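## Task

Remove box C16 from the freezer and stand it upright in the pan PAN. Then take box C15, currently sitting in PAN, and stand it upright on the freezer level LOWER with its front face pointing out through the freezer opening. All other boxes must stay on their current levels, and no box may be dented. The wire shelf must remain flat on its ledges and PAN flat on the base plate. Close the freezer door until its catch actually engages; an unlit lamp above the door is not proof of that. Nothing may count on the robot holding it in place. At the end, release everything and move the grippers away; contact with the door, or holding it, is still acceptable.

## Robot and tools

Robot: two arms, left_arm and right_arm, each with six revolute joints and a parallel two-finger gripper. World frame: origin on the table top midway between the arms, +x out over the table, +z up, left_arm on the +y side. The names left and right refer only to the arms, not to image sides. Arm roots: left_arm at (+0.034, +0.338, 0) m, quat_wxyz (+0.995, 0, 0, -0.104); right_arm at (-0.036, -0.296, 0) m, quat_wxyz (+1.000, 0, 0, -0.001).

Scene: a loose table-top freezer (not fastened) with a door and catch, a lamp above the door, a loose wire shelf forming level UPPER, a level LOWER, cardboard cryo boxes carrying their IDs on lid and front face, and a transfer pan PAN resting loose on a base plate. The inventory list may place a box on the wrong level, so identify boxes from the printed IDs. A box resting on another box is not on a level. Loose objects can occasionally get a short external shove.

Tool execute_actions, argument actions: a list that is empty (just report state) or holds exactly one item. A motion item is {"rows": [...], "steps": n}: n is 1 to 15 control steps of 1/30 s (default 15). Each row drives one step; if rows run out, the last row repeats. Every row is one flat list of 14 numbers covering both arms even if only one moves: left_arm waist, shoulder, elbow, wrist pitch, wrist yaw, wrist roll, opening, then right_arm in the same seven slots. The six joint values are absolute target angles in radians, same convention as the Joint positions line, not offsets. Stated ranges per arm: waist -2.880 to 2.880, shoulder 0.000 to 3.142, elbow 0.000 to 3.019, wrist pitch -1.693 to 1.571, wrist yaw -1.571 to 1.571, wrist roll -2.094 to 2.094. The real end stops may differ by up to 0.019 rad either way; a target beyond the range by over 0.019 rad, and further out than the current angle, gets the whole call refused (nothing is sent). Targets past the real end are clipped there, and a result may then say "joint sent to its limit" (possibly about an earlier move still running); its absence does not prove more travel exists. Opening is on a scale -1 (shut) to +1 (fully open, pad gap 0.094 m). A wait item is {"steps": n} with n up to 300, counted from the previous result. Optional pictures: true/false controls whether camera images come back.

Motion limits: each step, the target actually sent stays within a fixed lead of the measured angle (waist 0.264, shoulder 0.32, elbow 0.276, wrist pitch 0.33, wrist yaw 0.186, wrist roll 0.522 rad), and if the targets would move a gripper over 70 mm from its measured position, all joints of that arm are pulled back proportionally. So distant targets need several calls. Between calls the arms keep heading to the last row sent until everything is nearly still or a step is HELD. Very small commanded moves of a few mm might not shift the hand.

Result lines: the state line gives each gripper's end_effector_position (m, world frame) and end_effector_quat_wxyz; this is the point midway between the pads, about 1 cm short of the fingertips. Fingers extend along gripper +z and close along its y axis. Reported positions can be off, more so at long reach. Joint positions and Joint velocities list each arm's six joints (rad, rad/s) plus pad gap (m, m/s). grip_measured is the measured opening on the command scale; each gripper may be off by about 1 mm. To hold something, command about 0.03 below grip_measured for a firm grip, less for a gentler one. Pad force tops out near 50 to 62 N; thin parts under about 2 mm get less. "joint command not followed" means a clearance check altered or blocked joint targets on some steps; the rest of the row still ran. HELD marks steps where your row, fully or partly, was not sent.

Cameras: cam_left_wrist (672x504) and cam_right_wrist (672x504), each fixed to its hand, pose derived from joint readings; calibration is approximate. Tool zoom_image takes camera (one of those names) and region [x0, y0, x1, y1] in image pixels from the top-left, at most 504 by 504, and returns a finer look at the latest image. Tool read_manual (section, default "licences") only returns licence text. Tool finished_scene takes scene (integer) and ends that scene irreversibly, reporting success; the next scene's goal then arrives. Answering without a tool call ends everything.

Avoid: moving the freezer (a corner shifting over a thumb width is penalised, over a hand width fails the job); any labware leaving the table or anything leaving the work area; arms striking or pressing each other; drops, slips, slams, hard pushes; denting boxes by over-squeezing. Holding loads heats motors: a MOTOR HOT line appears from 85 °C, and at 100 °C that arm goes limp and drops until cooled (OVER-TEMPERATURE FAULT), so do not hold loads longer than needed. Smooth, low-effort, quick motion is preferred. The idle arm may be parked out of the way.

Each tool is called after "Call:" by a JSON object that holds its "op" and its "data", one argument or row to a line.

## Session

Call:
{"op": "execute_actions", "data": {
  "actions": []
}}

Scene clock: 0.00 s of 12600.00 s.
left_arm: end_effector_position=(+0.3932, -0.1846, +0.2397) grip_measured=+1.000 end_effector_quat_wxyz=(+0.500, +0.503, +0.693, +0.132) | right_arm: end_effector_position=(+0.7170, -0.4577, +0.3387) grip_measured=+1.000 end_effector_quat_wxyz=(+0.657, +0.230, +0.716, -0.058)
Joint positions: left_arm=[-0.927  1.603  1.219 -0.246 -0.661  0.464  0.094] | right_arm=[-0.155  1.777  1.468  0.175  0.239  0.254  0.094]
Joint velocities: left_arm=[-0.015 -0.015 -0.002 -0.002  0.007  0.081  0.   ] | right_arm=[-0.005  0.005  0.012 -0.017  0.051  0.037  0.   ]

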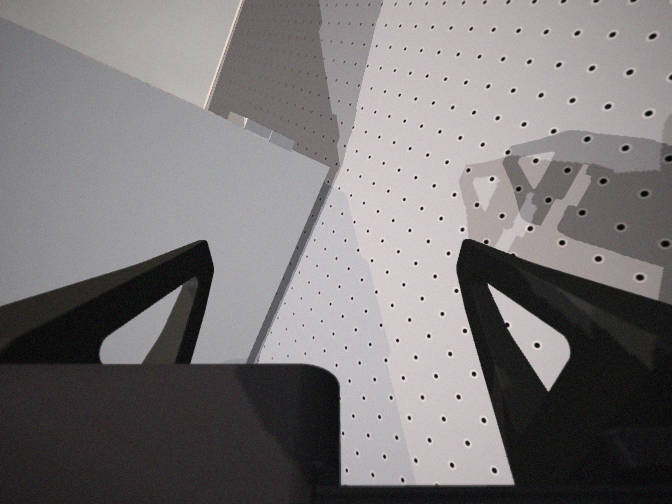

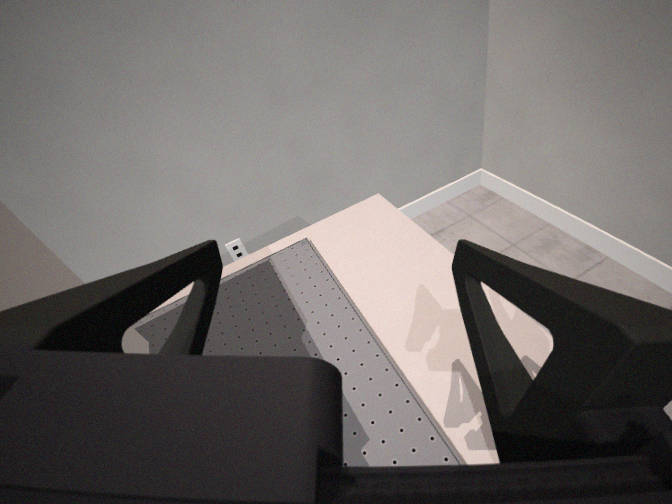

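Call:
{"op": "execute_actions", "data": {
  "actions": [
    {"rows":[[-0.927,1.603,1.219,-0.246,-0.661,0.464,1,-0.155,0.7,1.0,-0.1,0,0,1]]}
  ],
  "pictures": false
}}

Call:
{"op": "execute_actions", "data": {
  "actions": [
    {"steps":60}
  ]
}}

Scene clock: 5.90 s of 12600.00 s.
left_arm: end_effector_position=(+0.3932, -0.1846, +0.2397) grip_measured=+1.000 end_effector_quat_wxyz=(+0.500, +0.503, +0.693, +0.132) | right_arm: end_effector_position=(+0.5064, -0.3863, +0.3794) grip_measured=+1.000 end_effector_quat_wxyz=(+0.616, +0.097, +0.782, -0.031)
Joint positions: left_arm=[-0.927  1.603  1.219 -0.246 -0.661  0.464  0.094] | right_arm=[-0.157  1.164  0.989 -0.068  0.013  0.077  0.094]
Joint velocities: left_arm=[ 0.005  0.005  0.002  0.002 -0.007  0.066  0.   ] | right_arm=[ 0.005 -1.158 -0.007 -0.002 -0.007 -0.139  0.   ]
Steps of this call (steps 1 to 90: nothing new was sent; then 2.40 s passed at rest; steps 91 to 105: all 15 steps of this action). Readings (joint positions):
91: left_arm=[-0.927 1.603 1.219 -0.246 -0.661 0.464] | right_arm=[-0.156 1.764 1.450 0.152 0.190 0.234]
92: left_arm=[-0.927 1.603 1.219 -0.246 -0.661 0.464] | right_arm=[-0.157 1.730 1.403 0.107 0.132 0.209]
94: left_arm=[-0.927 1.603 1.219 -0.246 -0.661 0.464] | right_arm=[-0.157 1.639 1.277 0.037 0.064 0.170]
98: left_arm=[-0.927 1.603 1.219 -0.246 -0.661 0.464] | right_arm=[-0.157 1.444 1.061 -0.042 0.020 0.116]
105: the state above

Scene clock: 7.90 s of 12600.00 s.
left_arm: end_effector_position=(+0.3932, -0.1846, +0.2397) grip_measured=+1.000 end_effector_quat_wxyz=(+0.500, +0.503, +0.693, +0.132) | right_arm: end_effector_position=(+0.3429, -0.3585, +0.5841) grip_measured=+1.000 end_effector_quat_wxyz=(+0.772, +0.057, +0.630, -0.058)
Joint positions: left_arm=[-0.927  1.603  1.219 -0.246 -0.661  0.464  0.094] | right_arm=[-0.157  0.701  0.989 -0.088  0.005  0.014  0.094]
Joint velocities: left_arm=[-0.005 -0.005  0.007  0.012 -0.051  0.022  0.   ] | right_arm=[-0.005 -0.005  0.012  0.017  0.095 -0.022  0.   ]
Steps of this call (steps 1 to 45: the robot went on to your last target; steps 46 to 60: nothing new was sent). Readings (joint positions):
1: left_arm=[-0.927 1.603 1.219 -0.246 -0.661 0.464] | right_arm=[-0.157 1.125 0.989 -0.068 0.013 0.074]
2: left_arm=[-0.927 1.603 1.219 -0.246 -0.661 0.464] | right_arm=[-0.157 1.085 0.989 -0.068 0.013 0.070]
4: left_arm=[-0.927 1.603 1.219 -0.246 -0.661 0.464] | right_arm=[-0.157 1.003 0.989 -0.068 0.012 0.064]
8: left_arm=[-0.927 1.603 1.219 -0.246 -0.661 0.464] | right_arm=[-0.157 0.834 0.989 -0.070 0.009 0.050]
60: the state above
All arms were judged still, so your last target was given up. Only a new action makes them travel on or press farther. Fingers that are still opening or closing keep moving.
camera_calibration (this result's frames):
cam_right_wrist: T_world_to_cam=[[-0.151719, -0.988094, -0.0255119, -0.287731], [-0.405614, 0.0857766, -0.910011, 0.70429], [0.901365, -0.127718, -0.413799, 0.00761575], [0, 0, 0, 1]] pos_world=[0.235151, -0.343744, 0.636722]

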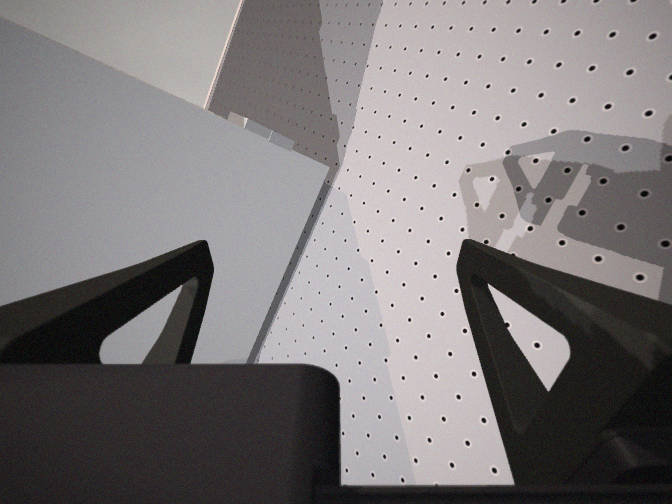

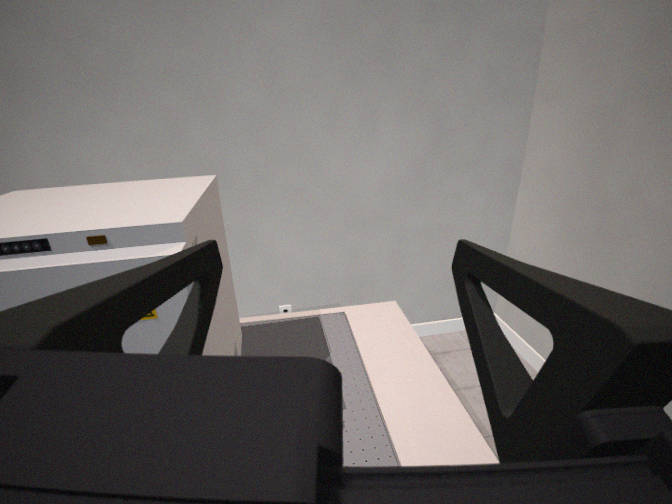

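Call:
{"op": "execute_actions", "data": {
  "actions": [
    {"rows":[[-0.3,0.5,0.8,-0.5,0,0,1,0.35,0.5,0.8,-0.5,0,0,1]]}
  ],
  "pictures": false
}}

Call:
{"op": "execute_actions", "data": {
  "actions": [
    {"steps":60}
  ]
}}

Scene clock: 10.70 s of 12600.00 s.
left_arm: end_effector_position=(+0.4103, +0.0767, +0.2178) grip_measured=+1.000 end_effector_quat_wxyz=(+0.387, +0.339, +0.855, -0.061) | right_arm: end_effector_position=(+0.2743, -0.1776, +0.4224) grip_measured=+1.000 end_effector_quat_wxyz=(+0.615, -0.138, +0.767, +0.118)
Joint positions: left_arm=[-0.424  1.115  0.818 -0.471 -0.071  0.151  0.094] | right_arm=[ 0.369  0.506  0.776 -0.487 -0.002  0.011  0.094]
Joint velocities: left_arm=[ 1.167 -1.392 -0.198 -0.139  0.549 -0.447  0.   ] | right_arm=[-0.21  -0.005  0.007 -0.002  0.081 -0.066  0.   ]
Steps of this call (steps 1 to 69: nothing new was sent; steps 70 to 84: all 15 steps of this action). Readings (joint positions):
70: left_arm=[-0.920 1.597 1.209 -0.256 -0.628 0.442] | right_arm=[-0.147 0.694 0.982 -0.112 0.008 0.014]
71: left_arm=[-0.911 1.579 1.185 -0.278 -0.589 0.414] | right_arm=[-0.120 0.674 0.963 -0.161 0.008 0.014]
73: left_arm=[-0.870 1.527 1.114 -0.325 -0.515 0.364] | right_arm=[-0.032 0.617 0.901 -0.267 0.008 0.014]
77: left_arm=[-0.738 1.399 0.960 -0.398 -0.356 0.273] | right_arm=[0.235 0.524 0.797 -0.441 0.004 0.014]
84: the state above

Scene clock: 12.70 s of 12600.00 s.
left_arm: end_effector_position=(+0.3203, +0.1753, +0.4347) grip_measured=+1.000 end_effector_quat_wxyz=(+0.614, +0.203, +0.747, -0.156) | right_arm: end_effector_position=(+0.2758, -0.1814, +0.4224) grip_measured=+1.000 end_effector_quat_wxyz=(+0.616, -0.133, +0.768, +0.115)
Joint positions: left_arm=[-0.31   0.502  0.797 -0.494 -0.004  0.017  0.094] | right_arm=[ 0.356  0.506  0.776 -0.487 -0.002  0.011  0.094]
Joint velocities: left_arm=[-0.005  0.005  0.007 -0.012  0.007  0.037  0.   ] | right_arm=[ 0.005 -0.005  0.017 -0.002 -0.051 -0.051  0.   ]
Steps of this call (steps 1 to 45: the robot went on to your last target; steps 46 to 60: nothing new was sent). Readings (joint positions):
1: left_arm=[-0.388 1.067 0.812 -0.475 -0.054 0.138] | right_arm=[0.363 0.506 0.776 -0.487 -0.002 0.011]
2: left_arm=[-0.360 1.016 0.808 -0.478 -0.041 0.125] | right_arm=[0.359 0.506 0.776 -0.487 -0.002 0.011]
4: left_arm=[-0.324 0.907 0.806 -0.481 -0.027 0.104] | right_arm=[0.356 0.506 0.776 -0.487 -0.002 0.011]
8: left_arm=[-0.310 0.668 0.806 -0.482 -0.011 0.071] | right_arm=[0.356 0.506 0.776 -0.487 -0.002 0.011]
60: the state above
All arms were judged still, so your last target was given up. Only a new action makes them travel on or press farther. Fingers that are still opening or closing keep moving.
camera_calibration (this result's frames):
cam_left_wrist: T_world_to_cam=[[-0.493247, -0.8691, -0.0370471, 0.328123], [-0.621165, 0.38171, -0.684435, 0.435036], [0.608984, -0.314583, -0.728132, 0.298545], [0, 0, 0, 1]] pos_world=[0.250266, 0.213031, 0.52729]
cam_right_wrist: T_world_to_cam=[[0.349673, -0.936523, -0.025572, -0.255977], [-0.705961, -0.245447, -0.66436, 0.433707], [0.615912, 0.250362, -0.746975, 0.311883], [0, 0, 0, 1]] pos_world=[0.203596, -0.21136, 0.51456]

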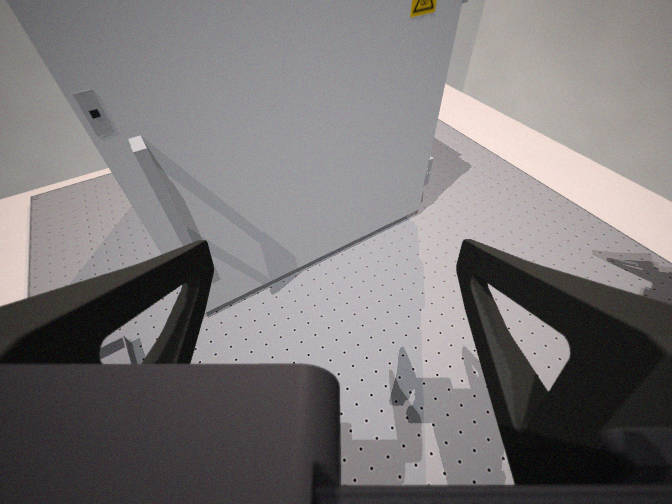

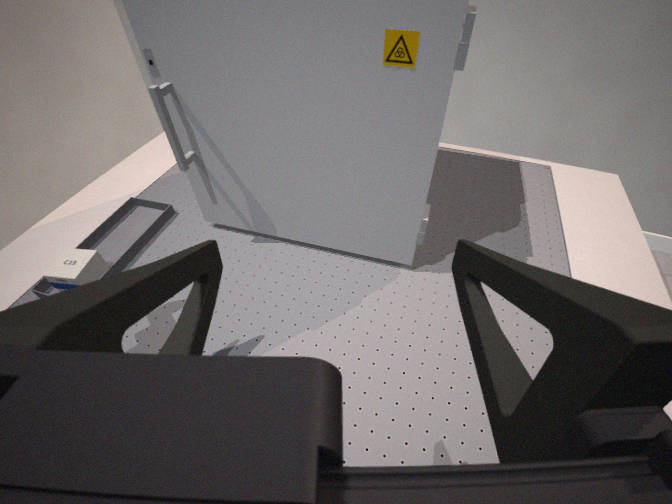

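Call:
{"op": "execute_actions", "data": {
  "actions": [
    {"rows":[[-0.109,1.23,0.548,0.682,-0.317,0,1,0.35,0.5,0.8,-0.5,0,0,1]]}
  ],
  "pictures": false
}}

Call:
{"op": "execute_actions", "data": {
  "actions": [
    {"steps":45}
  ]
}}

Scene clock: 22.00 s of 12600.00 s.
left_arm: end_effector_position=(+0.5069, +0.2324, +0.2075) grip_measured=+1.000 end_effector_quat_wxyz=(+0.597, +0.046, +0.800, +0.033) | right_arm: end_effector_position=(+0.2758, -0.1814, +0.4224) grip_measured=+1.000 end_effector_quat_wxyz=(+0.616, -0.133, +0.768, +0.115)
Joint positions: left_arm=[-0.119  1.204  0.559  0.341 -0.311  0.017  0.094] | right_arm=[ 0.356  0.506  0.776 -0.487 -0.002  0.011  0.094]
Joint velocities: left_arm=[ 0.083  1.861 -0.281  2.825 -0.007 -0.007  0.   ] | right_arm=[-0.005 -0.005 -0.017  0.002  0.037 -0.022  0.   ]
Steps of this call (steps 1 to 90: nothing new was sent; then 5.80 s passed at rest; steps 91 to 105: all 15 steps of this action). Readings (joint positions):
91: left_arm=[-0.306 0.507 0.788 -0.476 -0.028 0.017] | right_arm=[0.356 0.506 0.776 -0.487 -0.002 0.011]
92: left_arm=[-0.292 0.516 0.773 -0.436 -0.060 0.017] | right_arm=[0.356 0.506 0.776 -0.487 -0.002 0.011]
94: left_arm=[-0.254 0.559 0.732 -0.362 -0.128 0.017] | right_arm=[0.356 0.506 0.776 -0.487 -0.002 0.011]
98: left_arm=[-0.183 0.722 0.645 -0.187 -0.252 0.017] | right_arm=[0.356 0.506 0.776 -0.487 -0.002 0.011]
105: the state above

Scene clock: 23.50 s of 12600.00 s.
left_arm: end_effector_position=(+0.5155, +0.2318, +0.2530) grip_measured=+1.000 end_effector_quat_wxyz=(+0.693, +0.014, +0.721, +0.006) | right_arm: end_effector_position=(+0.2758, -0.1814, +0.4224) grip_measured=+1.000 end_effector_quat_wxyz=(+0.616, -0.133, +0.768, +0.115)
Joint positions: left_arm=[-0.115  1.236  0.532  0.663 -0.313  0.016  0.094] | right_arm=[ 0.356  0.506  0.776 -0.487 -0.002  0.011  0.094]
Joint velocities: left_arm=[-0.015 -0.005 -0.002 -0.007 -0.022 -0.007  0.   ] | right_arm=[ 0.015 -0.015  0.007 -0.007 -0.022 -0.007  0.   ]
Steps of this call (steps 1 to 30: the robot went on to your last target; steps 31 to 45: nothing new was sent). Readings (joint positions):
1: left_arm=[-0.116 1.257 0.549 0.435 -0.311 0.017] | right_arm=[0.356 0.506 0.776 -0.487 -0.002 0.011]
2: left_arm=[-0.116 1.288 0.540 0.513 -0.311 0.017] | right_arm=[0.356 0.506 0.776 -0.487 -0.002 0.011]
4: left_arm=[-0.115 1.297 0.532 0.595 -0.312 0.017] | right_arm=[0.356 0.506 0.776 -0.487 -0.002 0.011]
8: left_arm=[-0.115 1.254 0.532 0.653 -0.313 0.017] | right_arm=[0.356 0.506 0.776 -0.487 -0.002 0.011]
45: the state above
All arms were judged still, so your last target was given up. Only a new action makes them travel on or press farther. Fingers that are still opening or closing keep moving.
camera_calibration (this result's frames):
cam_left_wrist: T_world_to_cam=[[-0.00779001, -0.998795, -0.0484522, 0.249494], [-0.610107, 0.0431374, -0.791144, 0.51018], [0.79228, 0.023398, -0.609708, -0.137707], [0, 0, 0, 1]] pos_world=[0.422311, 0.230407, 0.331753]
cam_right_wrist: T_world_to_cam=[[0.349673, -0.936523, -0.025572, -0.255977], [-0.705961, -0.245447, -0.66436, 0.433707], [0.615912, 0.250362, -0.746975, 0.311883], [0, 0, 0, 1]] pos_world=[0.203596, -0.21136, 0.51456]

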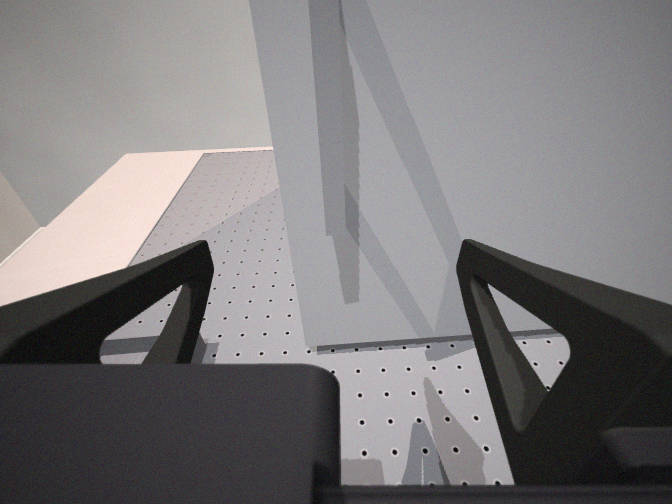

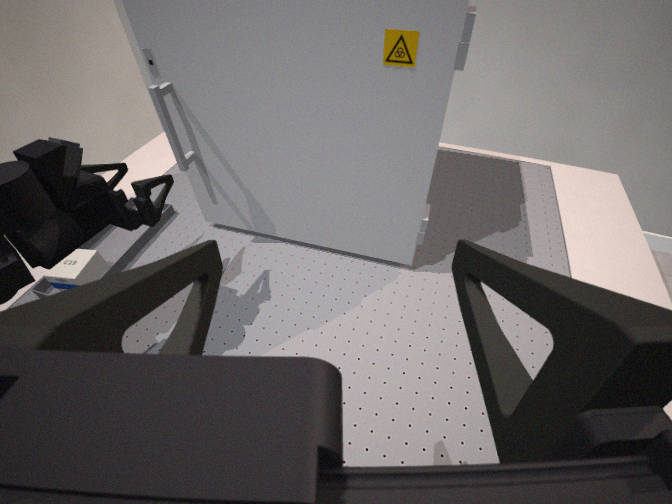

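Call:
{"op": "execute_actions", "data": {
  "actions": [
    {"rows":[[-0.09,1.28,0.62,0.67,-0.3,0,1,0.35,0.5,0.8,-0.5,0,0,1],[-0.09,1.28,0.62,0.67,-0.3,0,1,0.35,0.5,0.8,-0.5,0,0,1],[-0.09,1.28,0.62,0.67,-0.3,0,1,0.35,0.5,0.8,-0.5,0,0,1],[-0.09,1.28,0.62,0.67,-0.3,0,1,0.35,0.5,0.8,-0.5,0,0,1],[-0.065,1.34,0.7,0.655,-0.28,0,1,0.35,0.5,0.8,-0.5,0,0,1],[-0.065,1.34,0.7,0.655,-0.28,0,1,0.35,0.5,0.8,-0.5,0,0,1],[-0.065,1.34,0.7,0.655,-0.28,0,1,0.35,0.5,0.8,-0.5,0,0,1],[-0.065,1.34,0.7,0.655,-0.28,0,1,0.35,0.5,0.8,-0.5,0,0,1],[-0.043,1.392,0.775,0.64,-0.256,0,1,0.35,0.5,0.8,-0.5,0,0,1]]}
  ],
  "pictures": false
}}

Call:
{"op": "execute_actions", "data": {
  "actions": [
    {"steps":20}
  ]
}}

Scene clock: 32.33 s of 12600.00 s.
left_arm: end_effector_position=(+0.5891, +0.2375, +0.2778) grip_measured=+1.000 end_effector_quat_wxyz=(+0.703, +0.006, +0.711, +0.008) | right_arm: end_effector_position=(+0.2758, -0.1814, +0.4224) grip_measured=+1.000 end_effector_quat_wxyz=(+0.616, -0.133, +0.768, +0.115)
Joint positions: left_arm=[-0.048  1.39   0.729  0.65  -0.261  0.016  0.094] | right_arm=[ 0.356  0.506  0.776 -0.487 -0.002  0.011  0.094]
Joint velocities: left_arm=[-0.005 -0.005 -0.002 -0.002  0.037  0.022  0.   ] | right_arm=[-0.005 -0.015 -0.007  0.002  0.022  0.022  0.   ]
Steps of this call (steps 1 to 90: nothing new was sent; then 5.33 s passed at rest; steps 91 to 105: all 15 steps of this action). Readings (joint positions):
91: left_arm=[-0.114 1.239 0.533 0.663 -0.309 0.016] | right_arm=[0.356 0.506 0.776 -0.487 -0.002 0.011]
92: left_arm=[-0.111 1.244 0.538 0.663 -0.306 0.016] | right_arm=[0.356 0.506 0.776 -0.487 -0.002 0.011]
94: left_arm=[-0.104 1.260 0.552 0.663 -0.305 0.016] | right_arm=[0.356 0.506 0.776 -0.487 -0.002 0.011]
98: left_arm=[-0.079 1.321 0.623 0.662 -0.285 0.016] | right_arm=[0.356 0.506 0.776 -0.487 -0.002 0.011]
105: the state above

Scene clock: 33.00 s of 12600.00 s.
left_arm: end_effector_position=(+0.5891, +0.2374, +0.2773) grip_measured=+1.000 end_effector_quat_wxyz=(+0.702, +0.006, +0.712, +0.008) | right_arm: end_effector_position=(+0.2758, -0.1814, +0.4224) grip_measured=+1.000 end_effector_quat_wxyz=(+0.616, -0.133, +0.768, +0.115)
Joint positions: left_arm=[-0.048  1.39   0.729  0.648 -0.26   0.016  0.094] | right_arm=[ 0.356  0.506  0.776 -0.487 -0.002  0.011  0.094]
Joint velocities: left_arm=[-0.015 -0.005 -0.017 -0.012 -0.007 -0.007  0.   ] | right_arm=[-0.005 -0.005 -0.007 -0.002 -0.022 -0.066  0.   ]
Steps of this call (steps 1 to 15: the robot went on to your last target; steps 16 to 20: nothing new was sent). Readings (joint positions):
1: left_arm=[-0.048 1.390 0.729 0.650 -0.261 0.016] | right_arm=[0.356 0.506 0.776 -0.487 -0.002 0.011]
2: left_arm=[-0.048 1.390 0.729 0.649 -0.260 0.016] | right_arm=[0.356 0.506 0.776 -0.487 -0.002 0.011]
4: left_arm=[-0.048 1.390 0.729 0.648 -0.260 0.016] | right_arm=[0.356 0.506 0.776 -0.487 -0.002 0.011]
8: left_arm=[-0.048 1.390 0.729 0.648 -0.260 0.016] | right_arm=[0.356 0.506 0.776 -0.487 -0.002 0.011]
20: the state above
All arms were judged still, so your last target was given up. Only a new action makes them travel on or press farther. Fingers that are still opening or closing keep moving.
camera_calibration (this result's frames):
cam_left_wrist: T_world_to_cam=[[0.00787052, -0.999209, -0.0389852, 0.245138], [-0.589336, 0.0268612, -0.807442, 0.570174], [0.80785, 0.0293304, -0.588658, -0.19775], [0, 0, 0, 1]] pos_world=[0.493846, 0.235429, 0.353532]
cam_right_wrist: T_world_to_cam=[[0.349673, -0.936523, -0.025572, -0.255977], [-0.705961, -0.245447, -0.66436, 0.433707], [0.615912, 0.250362, -0.746975, 0.311883], [0, 0, 0, 1]] pos_world=[0.203596, -0.21136, 0.51456]

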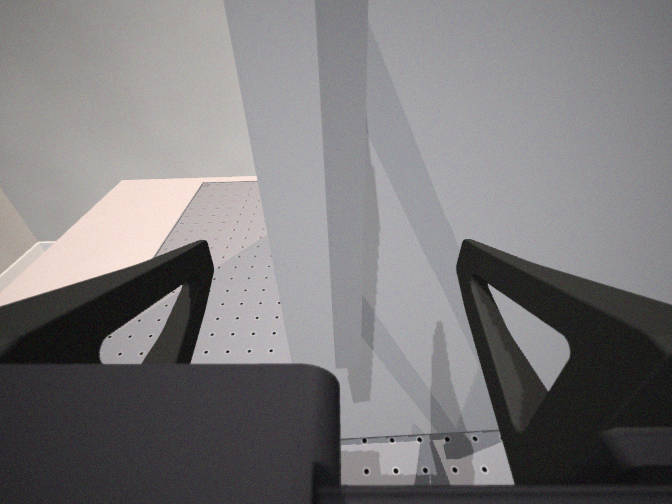

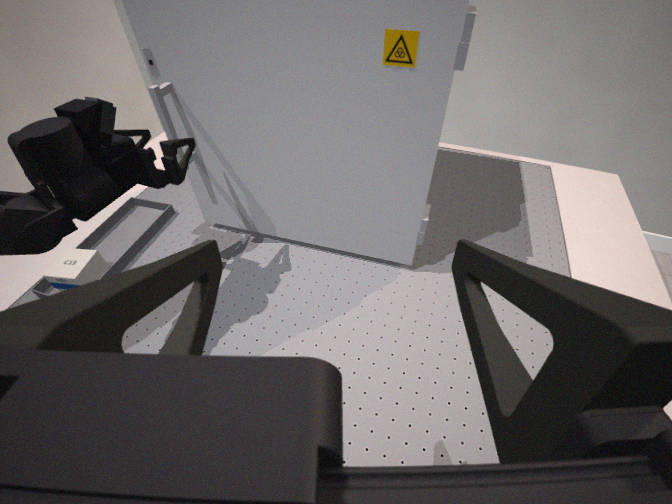

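Call:
{"op": "execute_actions", "data": {
  "actions": [
    {"rows":[[-0.043,1.436,0.835,0.635,-0.25,0,1,0.35,0.5,0.8,-0.5,0,0,1]]}
  ]
}}

Scene clock: 36.03 s of 12600.00 s.
left_arm: end_effector_position=(+0.6057, +0.2320, +0.2825) grip_measured=+1.000 end_effector_quat_wxyz=(+0.705, +0.007, +0.709, +0.005) | right_arm: end_effector_position=(+0.2758, -0.1814, +0.4224) grip_measured=+1.000 end_effector_quat_wxyz=(+0.616, -0.133, +0.768, +0.115)
Joint positions: left_arm=[-0.048  1.427  0.778  0.644 -0.254  0.016  0.094] | right_arm=[ 0.356  0.506  0.776 -0.487 -0.002  0.011  0.094]
Joint velocities: left_arm=[-0.015 -0.005  0.012 -0.017  0.022 -0.051  0.   ] | right_arm=[-0.015  0.005  0.002 -0.012 -0.066 -0.007  0.   ]
Steps of this call (steps 1 to 76: nothing new was sent; steps 77 to 91: all 15 steps of this action). Readings (joint positions):
77: left_arm=[-0.048 1.392 0.732 0.647 -0.258 0.016] | right_arm=[0.356 0.506 0.776 -0.487 -0.002 0.011]
78: left_arm=[-0.048 1.398 0.740 0.645 -0.256 0.016] | right_arm=[0.356 0.506 0.776 -0.487 -0.002 0.011]
80: left_arm=[-0.048 1.415 0.762 0.644 -0.255 0.016] | right_arm=[0.356 0.506 0.776 -0.487 -0.002 0.011]
84: left_arm=[-0.048 1.427 0.778 0.644 -0.254 0.016] | right_arm=[0.356 0.506 0.776 -0.487 -0.002 0.011]
91: the state above
camera_calibration (this result's frames):
cam_left_wrist: T_world_to_cam=[[0.00166998, -0.999316, -0.0369484, 0.242938], [-0.583194, 0.0290412, -0.811814, 0.581294], [0.812331, 0.0229038, -0.582746, -0.21083], [0, 0, 0, 1]] pos_world=[0.509865, 0.230719, 0.358018]
cam_right_wrist: T_world_to_cam=[[0.349673, -0.936523, -0.025572, -0.255977], [-0.705961, -0.245447, -0.66436, 0.433707], [0.615912, 0.250362, -0.746975, 0.311883], [0, 0, 0, 1]] pos_world=[0.203596, -0.21136, 0.51456]

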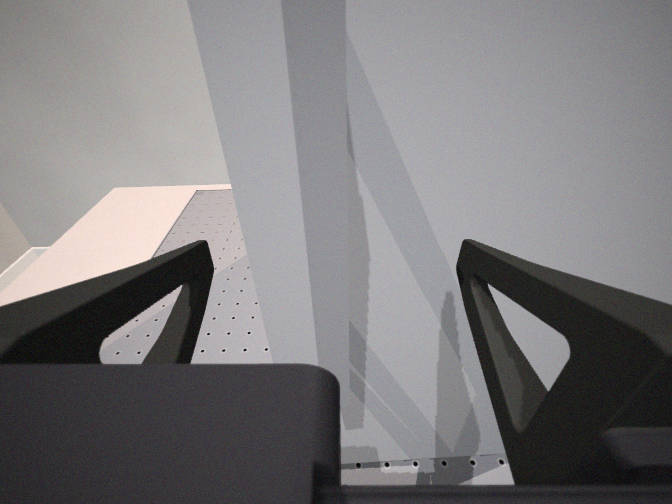

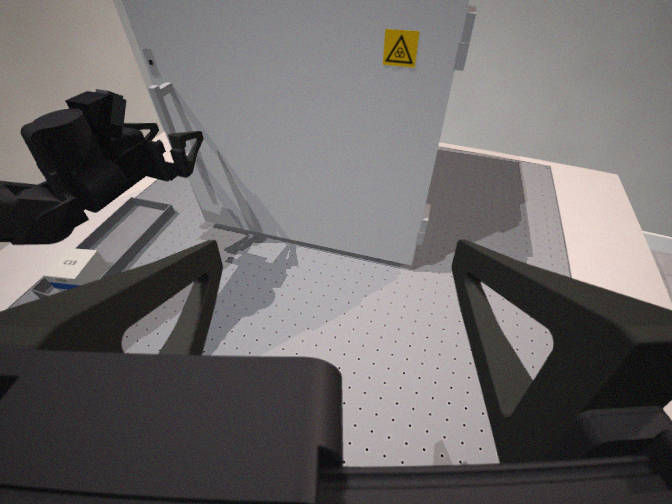

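Width 64 → front ≈0.595. Close.

Call:
{"op": "execute_actions", "data": {
  "actions": [
    {"rows":[[-0.043,1.43,0.8,0.64,-0.25,0,-0.8,0.35,0.5,0.8,-0.5,0,0,1]]}
  ]
}}

Scene clock: 37.60 s of 12600.00 s.
left_arm: end_effector_position=(+0.6060, +0.2339, +0.2825) grip_measured=-0.764 end_effector_quat_wxyz=(+0.705, -0.001, +0.709, -0.000) | right_arm: end_effector_position=(+0.2758, -0.1814, +0.4224) grip_measured=+1.000 end_effector_quat_wxyz=(+0.616, -0.133, +0.768, +0.115)
Joint positions: left_arm=[-0.046  1.427  0.778  0.644 -0.256 -0.004  0.011] | right_arm=[ 0.356  0.506  0.776 -0.487 -0.002  0.011  0.094]
Joint velocities: left_arm=[-0.005 -0.005 -0.002 -0.012 -0.095  0.022 -0.   ] | right_arm=[-0.005 -0.005 -0.032  0.022 -0.022 -0.037  0.   ]
Steps of this call (steps 1 to 15: the robot went on to your last target; steps 16 to 32: nothing new was sent; steps 33 to 47: all 15 steps of this action). Readings (joint positions):
33: left_arm=[-0.048 1.427 0.778 0.644 -0.254 0.016] | right_arm=[0.356 0.506 0.776 -0.487 -0.002 0.011]
34: left_arm=[-0.048 1.427 0.778 0.644 -0.254 0.016] | right_arm=[0.356 0.506 0.776 -0.487 -0.002 0.011]
36: left_arm=[-0.048 1.427 0.778 0.644 -0.254 0.016] | right_arm=[0.356 0.506 0.776 -0.487 -0.002 0.011]
40: left_arm=[-0.046 1.427 0.778 0.644 -0.257 0.002] | right_arm=[0.356 0.506 0.776 -0.487 -0.002 0.011]
47: the state above
camera_calibration (this result's frames):
cam_left_wrist: T_world_to_cam=[[0.00673984, -0.999831, -0.0171329, 0.236307], [-0.583305, 0.0099855, -0.812192, 0.586034], [0.812225, 0.0154677, -0.583139, -0.209188], [0, 0, 0, 1]] pos_world=[0.510151, 0.233651, 0.358035]
cam_right_wrist: T_world_to_cam=[[0.349673, -0.936523, -0.025572, -0.255977], [-0.705961, -0.245447, -0.66436, 0.433707], [0.615912, 0.250362, -0.746975, 0.311883], [0, 0, 0, 1]] pos_world=[0.203596, -0.21136, 0.51456]

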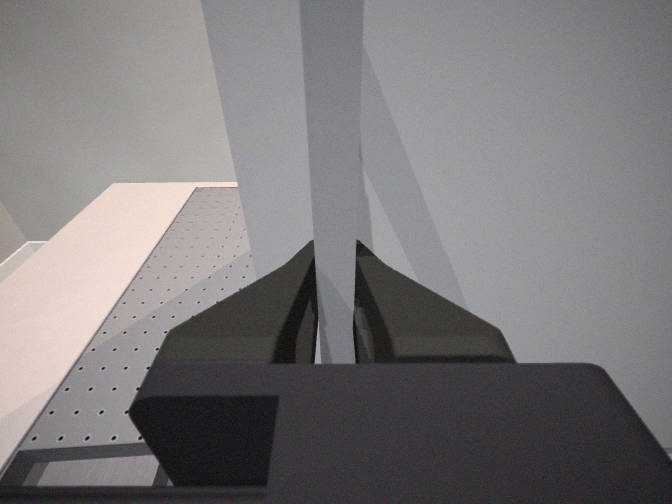

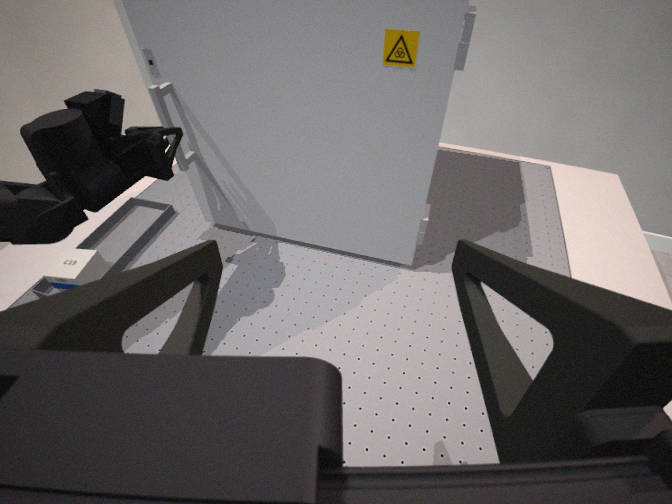

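Call:
{"op": "execute_actions", "data": {
  "actions": [
    {"rows":[[-0.06,1.415,0.77,0.645,-0.28,0,-0.81,0.35,0.5,0.8,-0.5,0,0,1],[-0.06,1.415,0.77,0.645,-0.28,0,-0.81,0.35,0.5,0.8,-0.5,0,0,1],[-0.06,1.415,0.77,0.645,-0.28,0,-0.81,0.35,0.5,0.8,-0.5,0,0,1],[-0.06,1.415,0.77,0.645,-0.28,0,-0.81,0.35,0.5,0.8,-0.5,0,0,1],[-0.075,1.4,0.755,0.65,-0.315,0,-0.81,0.35,0.5,0.8,-0.5,0,0,1],[-0.075,1.4,0.755,0.65,-0.315,0,-0.81,0.35,0.5,0.8,-0.5,0,0,1],[-0.075,1.4,0.755,0.65,-0.315,0,-0.81,0.35,0.5,0.8,-0.5,0,0,1],[-0.075,1.4,0.755,0.65,-0.315,0,-0.81,0.35,0.5,0.8,-0.5,0,0,1],[-0.092,1.388,0.74,0.66,-0.35,0,-0.81,0.35,0.5,0.8,-0.5,0,0,1]]}
  ]
}}

Scene clock: 41.83 s of 12600.00 s.
left_arm: end_effector_position=(+0.5912, +0.2313, +0.2814) grip_measured=-0.764 end_effector_quat_wxyz=(+0.705, -0.021, +0.709, +0.017) | right_arm: end_effector_position=(+0.2758, -0.1814, +0.4224) grip_measured=+1.000 end_effector_quat_wxyz=(+0.616, -0.133, +0.768, +0.115)
Joint positions: left_arm=[-0.083  1.402  0.748  0.647 -0.346 -0.007  0.011] | right_arm=[ 0.356  0.506  0.776 -0.487 -0.002  0.011  0.094]
Joint velocities: left_arm=[-0.005 -0.005  0.007  0.002 -0.022 -0.022 -0.   ] | right_arm=[-0.015  0.005 -0.007  0.012  0.022 -0.022  0.   ]
Steps of this call (steps 1 to 15: the robot went on to your last target; steps 16 to 90: nothing new was sent; then 0.73 s passed at rest; steps 91 to 105: all 15 steps of this action). Readings (joint positions):
91: left_arm=[-0.047 1.427 0.778 0.644 -0.262 -0.004] | right_arm=[0.356 0.506 0.776 -0.487 -0.002 0.011]
92: left_arm=[-0.050 1.427 0.778 0.644 -0.270 -0.004] | right_arm=[0.356 0.506 0.776 -0.487 -0.002 0.011]
94: left_arm=[-0.050 1.427 0.778 0.644 -0.272 -0.005] | right_arm=[0.356 0.506 0.776 -0.487 -0.002 0.011]
98: left_arm=[-0.062 1.424 0.773 0.644 -0.307 -0.006] | right_arm=[0.356 0.506 0.776 -0.487 -0.002 0.011]
105: the state above
camera_calibration (this result's frames):
cam_left_wrist: T_world_to_cam=[[0.0593531, -0.998132, -0.0144668, 0.201588], [-0.583359, -0.0229216, -0.811891, 0.584094], [0.810043, 0.0566276, -0.58363, -0.205862], [0, 0, 0, 1]] pos_world=[0.495529, 0.226257, 0.35699]
cam_right_wrist: T_world_to_cam=[[0.349673, -0.936523, -0.025572, -0.255977], [-0.705961, -0.245447, -0.66436, 0.433707], [0.615912, 0.250362, -0.746975, 0.311883], [0, 0, 0, 1]] pos_world=[0.203596, -0.21136, 0.51456]

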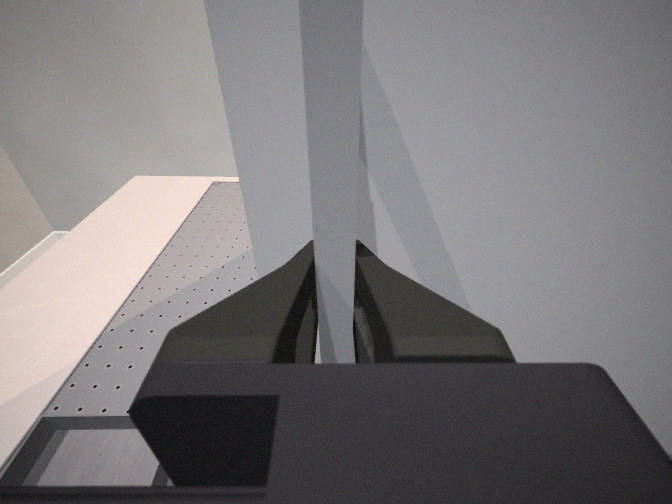

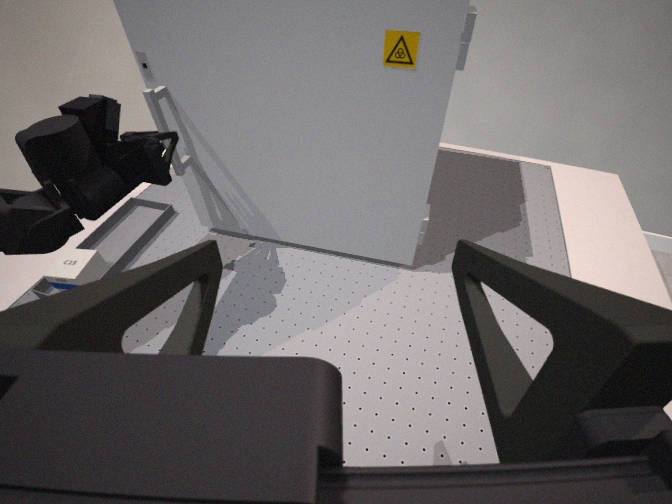

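Call:
{"op": "execute_actions", "data": {
  "actions": [
    {"rows":[[-0.11,1.375,0.725,0.65,-0.39,0,-0.81,0.35,0.5,0.8,-0.5,0,0,1],[-0.11,1.375,0.725,0.65,-0.39,0,-0.81,0.35,0.5,0.8,-0.5,0,0,1],[-0.135,1.355,0.705,0.65,-0.435,0,-0.81,0.35,0.5,0.8,-0.5,0,0,1],[-0.135,1.355,0.705,0.65,-0.435,0,-0.81,0.35,0.5,0.8,-0.5,0,0,1],[-0.16,1.335,0.685,0.65,-0.48,0,-0.81,0.35,0.5,0.8,-0.5,0,0,1],[-0.16,1.335,0.685,0.65,-0.48,0,-0.81,0.35,0.5,0.8,-0.5,0,0,1],[-0.185,1.318,0.668,0.65,-0.53,0,-0.81,0.35,0.5,0.8,-0.5,0,0,1],[-0.185,1.318,0.668,0.65,-0.53,0,-0.81,0.35,0.5,0.8,-0.5,0,0,1],[-0.21,1.3,0.65,0.65,-0.575,0,-0.81,0.35,0.5,0.8,-0.5,0,0,1],[-0.21,1.3,0.65,0.65,-0.575,0,-0.81,0.35,0.5,0.8,-0.5,0,0,1],[-0.237,1.285,0.635,0.65,-0.625,0,-0.81,0.35,0.5,0.8,-0.5,0,0,1],[-0.237,1.285,0.635,0.65,-0.625,0,-0.81,0.35,0.5,0.8,-0.5,0,0,1],[-0.264,1.27,0.623,0.65,-0.672,0,-0.81,0.35,0.5,0.8,-0.5,0,0,1]]}
  ]
}}

Scene clock: 47.97 s of 12600.00 s.
left_arm: end_effector_position=(+0.5244, +0.2121, +0.2797) grip_measured=-0.764 end_effector_quat_wxyz=(+0.702, -0.076, +0.705, +0.068) | right_arm: end_effector_position=(+0.2758, -0.1814, +0.4224) grip_measured=+1.000 end_effector_quat_wxyz=(+0.616, -0.133, +0.768, +0.115)
Joint positions: left_arm=[-0.253  1.29   0.637  0.647 -0.666 -0.014  0.011] | right_arm=[ 0.356  0.506  0.776 -0.487 -0.002  0.011  0.094]
Joint velocities: left_arm=[-0.2   -0.181 -0.168 -0.007 -0.286 -0.037  0.002] | right_arm=[ 0.015 -0.015 -0.012 -0.007  0.007 -0.007  0.   ]
Steps of this call (steps 1 to 15: the robot went on to your last target; steps 16 to 90: nothing new was sent; then 2.63 s passed at rest; steps 91 to 105: all 15 steps of this action). Readings (joint positions):
91: left_arm=[-0.085 1.402 0.748 0.647 -0.356 -0.007] | right_arm=[0.356 0.506 0.776 -0.487 -0.002 0.011]
92: left_arm=[-0.092 1.401 0.747 0.647 -0.372 -0.007] | right_arm=[0.356 0.506 0.776 -0.487 -0.002 0.011]
94: left_arm=[-0.109 1.391 0.737 0.647 -0.415 -0.008] | right_arm=[0.356 0.506 0.776 -0.487 -0.002 0.011]
98: left_arm=[-0.160 1.348 0.694 0.647 -0.510 -0.011] | right_arm=[0.356 0.506 0.776 -0.487 -0.002 0.011]
105: the state above
camera_calibration (this result's frames):
cam_left_wrist: T_world_to_cam=[[0.207456, -0.978204, -0.00883461, 0.10291], [-0.571448, -0.113852, -0.812702, 0.556599], [0.793983, 0.173648, -0.582613, -0.168296], [0, 0, 0, 1]] pos_world=[0.430342, 0.193261, 0.355207]
cam_right_wrist: T_world_to_cam=[[0.349673, -0.936523, -0.025572, -0.255977], [-0.705961, -0.245447, -0.66436, 0.433707], [0.615912, 0.250362, -0.746975, 0.311883], [0, 0, 0, 1]] pos_world=[0.203596, -0.21136, 0.51456]

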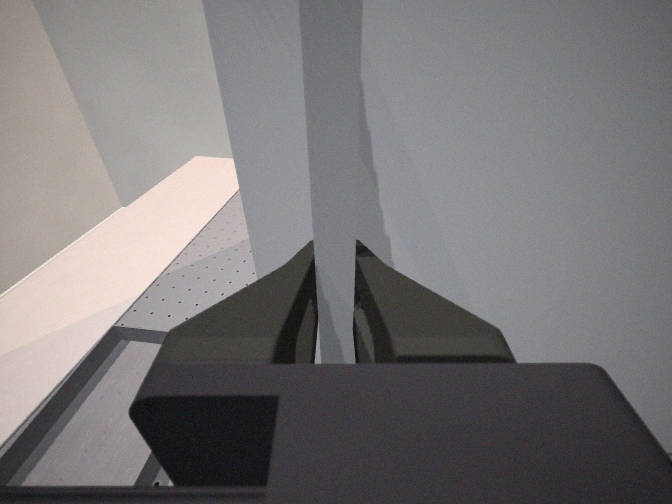

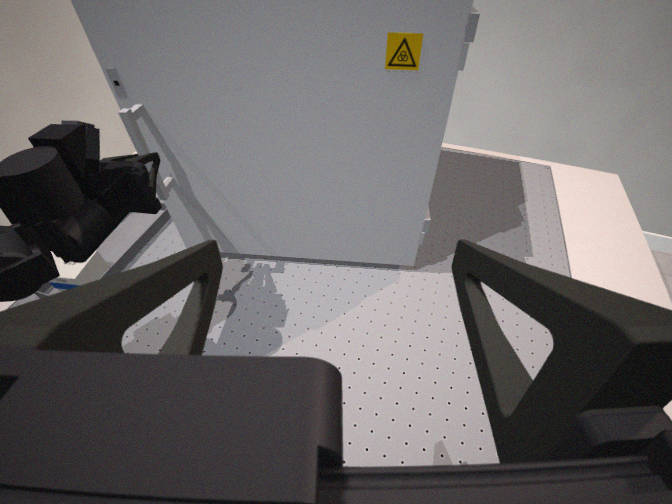

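Call:
{"op": "execute_actions", "data": {
  "actions": [
    {"rows":[[-0.295,1.26,0.615,0.65,-0.725,0,-0.81,0.2,0.5,0.8,-0.5,0,0,1],[-0.295,1.26,0.615,0.65,-0.725,0,-0.81,0.2,0.5,0.8,-0.5,0,0,1],[-0.325,1.25,0.607,0.65,-0.777,0,-0.81,0.1,0.5,0.8,-0.5,0,0,1],[-0.325,1.25,0.607,0.65,-0.777,0,-0.81,0.1,0.5,0.8,-0.5,0,0,1],[-0.355,1.242,0.6,0.65,-0.83,0,-0.81,0,0.5,0.8,-0.5,0,0,1],[-0.355,1.242,0.6,0.65,-0.83,0,-0.81,0,0.5,0.8,-0.5,0,0,1],[-0.387,1.236,0.595,0.65,-0.88,0,-0.81,-0.1,0.5,0.8,-0.5,0,0,1],[-0.387,1.236,0.595,0.65,-0.88,0,-0.81,-0.1,0.5,0.8,-0.5,0,0,1],[-0.418,1.231,0.59,0.65,-0.935,0,-0.81,-0.2,0.5,0.8,-0.5,0,0,1],[-0.418,1.231,0.59,0.65,-0.935,0,-0.81,-0.2,0.5,0.8,-0.5,0,0,1],[-0.45,1.228,0.587,0.65,-0.987,0,-0.81,-0.3,0.5,0.8,-0.5,0,0,1],[-0.45,1.228,0.587,0.65,-0.987,0,-0.81,-0.3,0.5,0.8,-0.5,0,0,1],[-0.481,1.226,0.584,0.65,-1.039,0,-0.81,-0.4,0.5,0.8,-0.5,0,0,1]]}
  ],
  "pictures": false
}}

Call:
{"op": "execute_actions", "data": {
  "actions": [
    {"rows":[[-0.51,1.228,0.586,0.65,-1.09,0,-0.81,-0.45,0.5,0.8,-0.5,0,0,1],[-0.51,1.228,0.586,0.65,-1.09,0,-0.81,-0.45,0.5,0.8,-0.5,0,0,1],[-0.545,1.231,0.59,0.65,-1.145,0,-0.81,-0.5,0.5,0.8,-0.5,0,0,1],[-0.545,1.231,0.59,0.65,-1.145,0,-0.81,-0.5,0.5,0.8,-0.5,0,0,1],[-0.575,1.236,0.595,0.65,-1.197,0,-0.81,-0.55,0.5,0.8,-0.5,0,0,1],[-0.575,1.236,0.595,0.65,-1.197,0,-0.81,-0.55,0.5,0.8,-0.5,0,0,1],[-0.607,1.242,0.6,0.65,-1.25,0,-0.81,-0.6,0.5,0.8,-0.5,0,0,1],[-0.607,1.242,0.6,0.65,-1.25,0,-0.81,-0.6,0.5,0.8,-0.5,0,0,1],[-0.638,1.249,0.61,0.65,-1.303,0,-0.81,-0.6,0.5,0.8,-0.5,0,0,1],[-0.638,1.249,0.61,0.65,-1.303,0,-0.81,-0.6,0.5,0.8,-0.5,0,0,1],[-0.67,1.257,0.62,0.65,-1.356,0,-0.81,-0.6,0.5,0.8,-0.5,0,0,1],[-0.67,1.257,0.62,0.65,-1.356,0,-0.81,-0.6,0.5,0.8,-0.5,0,0,1],[-0.7,1.265,0.63,0.65,-1.408,0,-0.81,-0.6,0.5,0.8,-0.5,0,0,1]]}
  ]
}}

Scene clock: 53.33 s of 12600.00 s.
left_arm: end_effector_position=(+0.4627, +0.1832, +0.2780) grip_measured=-0.764 end_effector_quat_wxyz=(+0.696, -0.131, +0.696, +0.120) | right_arm: end_effector_position=(+0.2729, -0.4186, +0.4224) grip_measured=+1.000 end_effector_quat_wxyz=(+0.616, +0.150, +0.765, -0.114)
Joint positions: left_arm=[-0.467  1.247  0.594  0.647 -1.034 -0.021  0.011] | right_arm=[-0.374  0.506  0.776 -0.487 -0.001  0.01   0.094]
Joint velocities: left_arm=[-0.269 -0.083 -0.081 -0.012 -0.286 -0.037 -0.001] | right_arm=[-1.05   0.005  0.027  0.012  0.022  0.007  0.   ]
Steps of this call (steps 1 to 15: the robot went on to your last target; steps 16 to 146: nothing new was sent; steps 147 to 161: all 15 steps of this action). Readings (joint positions):
147: left_arm=[-0.264 1.282 0.630 0.647 -0.682 -0.015] | right_arm=[0.346 0.506 0.776 -0.487 -0.005 0.011]
148: left_arm=[-0.273 1.282 0.630 0.647 -0.700 -0.015] | right_arm=[0.314 0.506 0.776 -0.487 -0.006 0.011]
150: left_arm=[-0.299 1.279 0.626 0.647 -0.755 -0.016] | right_arm=[0.205 0.506 0.776 -0.487 -0.005 0.011]
154: left_arm=[-0.359 1.263 0.611 0.647 -0.861 -0.018] | right_arm=[-0.038 0.506 0.776 -0.487 -0.001 0.011]
161: the state above

Scene clock: 53.83 s of 12600.00 s.
left_arm: end_effector_position=(+0.4028, +0.1432, +0.2763) grip_measured=-0.764 end_effector_quat_wxyz=(+0.687, -0.173, +0.687, +0.162) | right_arm: end_effector_position=(+0.2369, -0.4857, +0.4224) grip_measured=+1.000 end_effector_quat_wxyz=(+0.599, +0.236, +0.743, -0.184)
Joint positions: left_arm=[-0.693  1.266  0.606  0.647 -1.38  -0.028  0.011] | right_arm=[-0.604  0.506  0.776 -0.487 -0.001  0.01   0.094]
Joint velocities: left_arm=[-0.288  0.024  0.012 -0.012 -0.33  -0.051  0.   ] | right_arm=[-0.005 -0.015  0.002  0.002 -0.037 -0.007  0.   ]
Steps of this call (steps 1 to 15: all 15 steps of this action). Readings (joint positions):
1: left_arm=[-0.477 1.245 0.593 0.647 -1.050 -0.021] | right_arm=[-0.405 0.506 0.776 -0.487 -0.001 0.010]
2: left_arm=[-0.488 1.245 0.593 0.647 -1.068 -0.021] | right_arm=[-0.430 0.506 0.776 -0.487 -0.001 0.010]
4: left_arm=[-0.516 1.245 0.593 0.647 -1.114 -0.022] | right_arm=[-0.471 0.506 0.776 -0.487 -0.001 0.010]
8: left_arm=[-0.584 1.248 0.593 0.647 -1.217 -0.024] | right_arm=[-0.558 0.506 0.776 -0.487 -0.001 0.010]
15: the state above
camera_calibration (this result's frames):
cam_left_wrist: T_world_to_cam=[[0.464365, -0.885635, -0.00411085, -0.0573869], [-0.51587, -0.266708, -0.814091, 0.476425], [0.719891, 0.380156, -0.580722, -0.0620344], [0, 0, 0, 1]] pos_world=[0.31708, 0.0998251, 0.351593]
cam_right_wrist: T_world_to_cam=[[-0.567835, -0.822789, -0.024127, -0.255375], [-0.605877, 0.437618, -0.664382, 0.639643], [0.557205, -0.362642, -0.747003, 0.12819], [0, 0, 0, 1]] pos_world=[0.171106, -0.443552, 0.514565]

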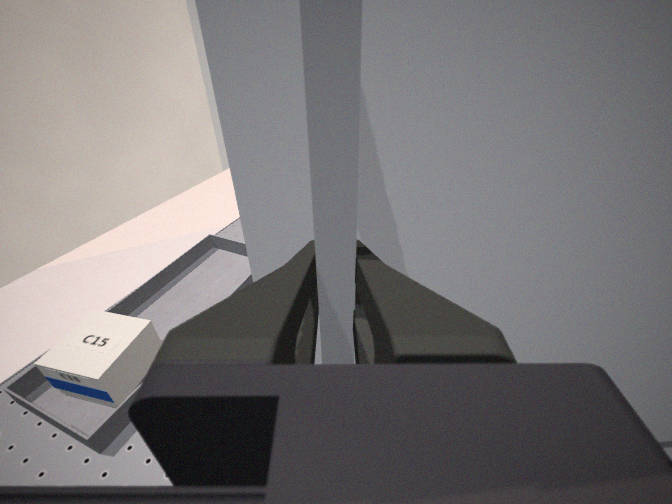

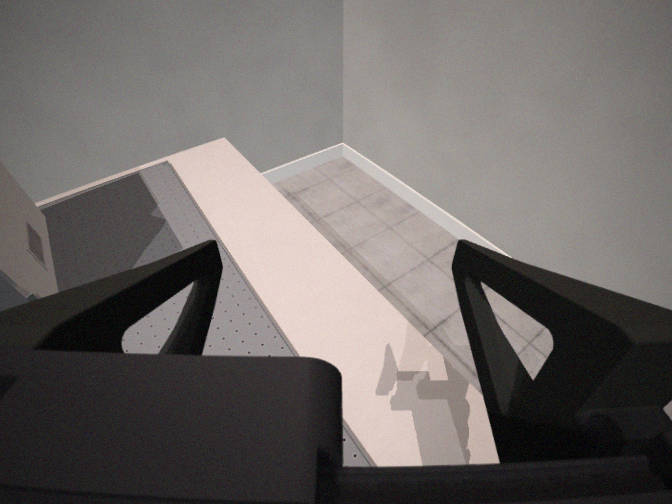

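Call:
{"op": "execute_actions", "data": {
  "actions": [
    {"rows":[[-0.7,1.265,0.63,0.65,-1.4,0,0,-0.6,0.5,0.8,-0.5,0,0,1],[-0.7,1.265,0.63,0.65,-1.4,0,0,-0.6,0.5,0.8,-0.5,0,0,1],[-0.7,1.265,0.63,0.65,-1.4,0,0,-0.6,0.5,0.8,-0.5,0,0,1],[-0.7,1.265,0.63,0.65,-1.4,0,0,-0.6,0.5,0.8,-0.5,0,0,1],[-0.7,1.265,0.63,0.65,-1.4,0,0,-0.6,0.5,0.8,-0.5,0,0,1],[-0.7,1.265,0.63,0.65,-1.4,0,0,-0.6,0.5,0.8,-0.5,0,0,1],[-0.77,1.26,0.63,0.65,-1.47,0,0,-0.6,0.5,0.8,-0.5,0,0,1],[-0.77,1.26,0.63,0.65,-1.47,0,0,-0.6,0.5,0.8,-0.5,0,0,1],[-0.85,1.255,0.63,0.65,-1.55,0,0,-0.6,0.5,0.8,-0.5,0,0,1]]}
  ],
  "pictures": false
}}

Call:
{"op": "execute_actions", "data": {
  "actions": [
    {"steps":30}
  ]
}}

Scene clock: 58.77 s of 12600.00 s.
left_arm: end_effector_position=(+0.3541, +0.1102, +0.2771) grip_measured=-0.003 end_effector_quat_wxyz=(+0.688, -0.167, +0.687, +0.164) | right_arm: end_effector_position=(+0.2369, -0.4857, +0.4224) grip_measured=+1.000 end_effector_quat_wxyz=(+0.599, +0.236, +0.743, -0.184)
Joint positions: left_arm=[-0.862  1.265  0.606  0.647 -1.544 -0.017  0.047] | right_arm=[-0.604  0.506  0.776 -0.487 -0.001  0.01   0.094]
Joint velocities: left_arm=[ 0.005  0.005 -0.002 -0.007 -0.007 -0.007  0.   ] | right_arm=[ 0.015  0.005 -0.012 -0.002  0.051  0.066  0.   ]
Steps of this call (steps 1 to 15: the robot went on to your last target; steps 16 to 133: nothing new was sent; steps 134 to 148: all 15 steps of this action). Readings (joint positions):
134: left_arm=[-0.703 1.266 0.606 0.647 -1.390 -0.028] | right_arm=[-0.604 0.506 0.776 -0.487 -0.001 0.010]
135: left_arm=[-0.703 1.266 0.606 0.647 -1.394 -0.026] | right_arm=[-0.604 0.506 0.776 -0.487 -0.001 0.010]
137: left_arm=[-0.703 1.266 0.606 0.647 -1.395 -0.023] | right_arm=[-0.604 0.506 0.776 -0.487 -0.001 0.010]
141: left_arm=[-0.718 1.266 0.606 0.647 -1.453 -0.019] | right_arm=[-0.604 0.506 0.776 -0.487 -0.001 0.010]
148: the state above

Scene clock: 59.77 s of 12600.00 s.
left_arm: end_effector_position=(+0.3544, +0.1110, +0.2771) grip_measured=-0.003 end_effector_quat_wxyz=(+0.687, -0.168, +0.687, +0.165) | right_arm: end_effector_position=(+0.2369, -0.4857, +0.4224) grip_measured=+1.000 end_effector_quat_wxyz=(+0.599, +0.236, +0.743, -0.184)
Joint positions: left_arm=[-0.86   1.265  0.606  0.647 -1.545 -0.017  0.047] | right_arm=[-0.604  0.506  0.776 -0.487 -0.001  0.01   0.094]
Joint velocities: left_arm=[ 0.005 -0.005  0.002 -0.007 -0.037  0.022  0.   ] | right_arm=[-0.005 -0.005  0.002  0.002  0.037  0.066  0.   ]
Steps of this call (steps 1 to 15: the robot went on to your last target; steps 16 to 30: nothing new was sent). Readings (joint positions):
1: left_arm=[-0.861 1.265 0.606 0.647 -1.545 -0.017] | right_arm=[-0.604 0.506 0.776 -0.487 -0.001 0.010]
2: left_arm=[-0.861 1.265 0.606 0.647 -1.545 -0.017] | right_arm=[-0.604 0.506 0.776 -0.487 -0.001 0.010]
4: left_arm=[-0.860 1.265 0.606 0.647 -1.545 -0.017] | right_arm=[-0.604 0.506 0.776 -0.487 -0.001 0.010]
8: left_arm=[-0.860 1.265 0.606 0.647 -1.545 -0.017] | right_arm=[-0.604 0.506 0.776 -0.487 -0.001 0.010]
30: the state above
All arms were judged still, so your last target was given up. Only a new action makes them travel on or press farther. Fingers that are still opening or closing keep moving.
camera_calibration (this result's frames):
cam_left_wrist: T_world_to_cam=[[0.463295, -0.886077, -0.0150218, -0.0599734], [-0.518634, -0.25735, -0.815347, 0.443803], [0.718594, 0.385537, -0.578778, -0.0151888], [0, 0, 0, 1]] pos_world=[0.268871, 0.0669278, 0.352162]
cam_right_wrist: T_world_to_cam=[[-0.567835, -0.822789, -0.024127, -0.255375], [-0.605877, 0.437618, -0.664382, 0.639643], [0.557205, -0.362642, -0.747003, 0.12819], [0, 0, 0, 1]] pos_world=[0.171106, -0.443552, 0.514565]

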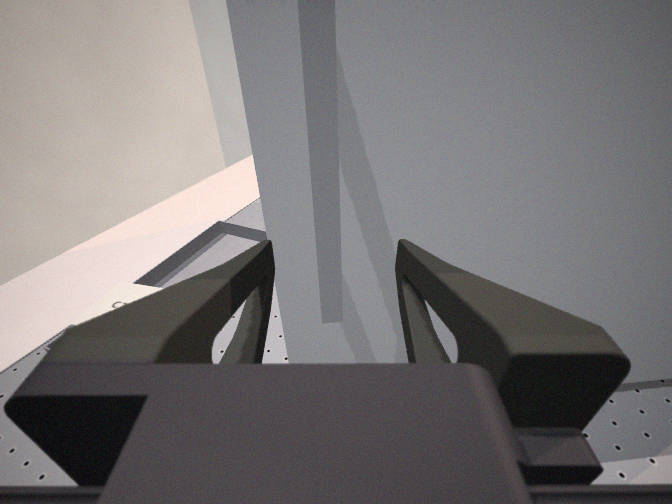

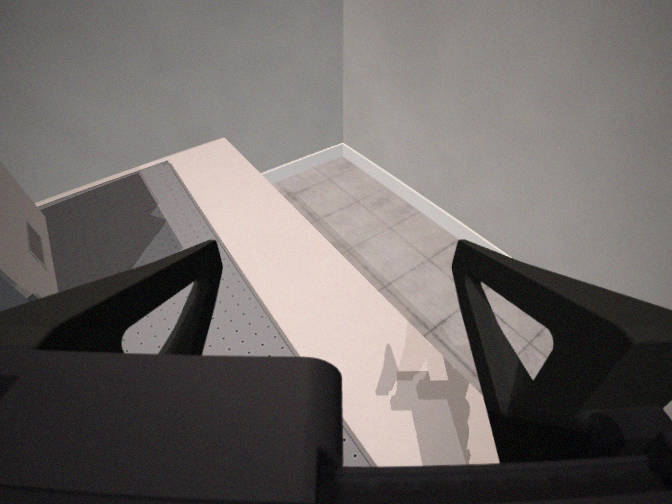

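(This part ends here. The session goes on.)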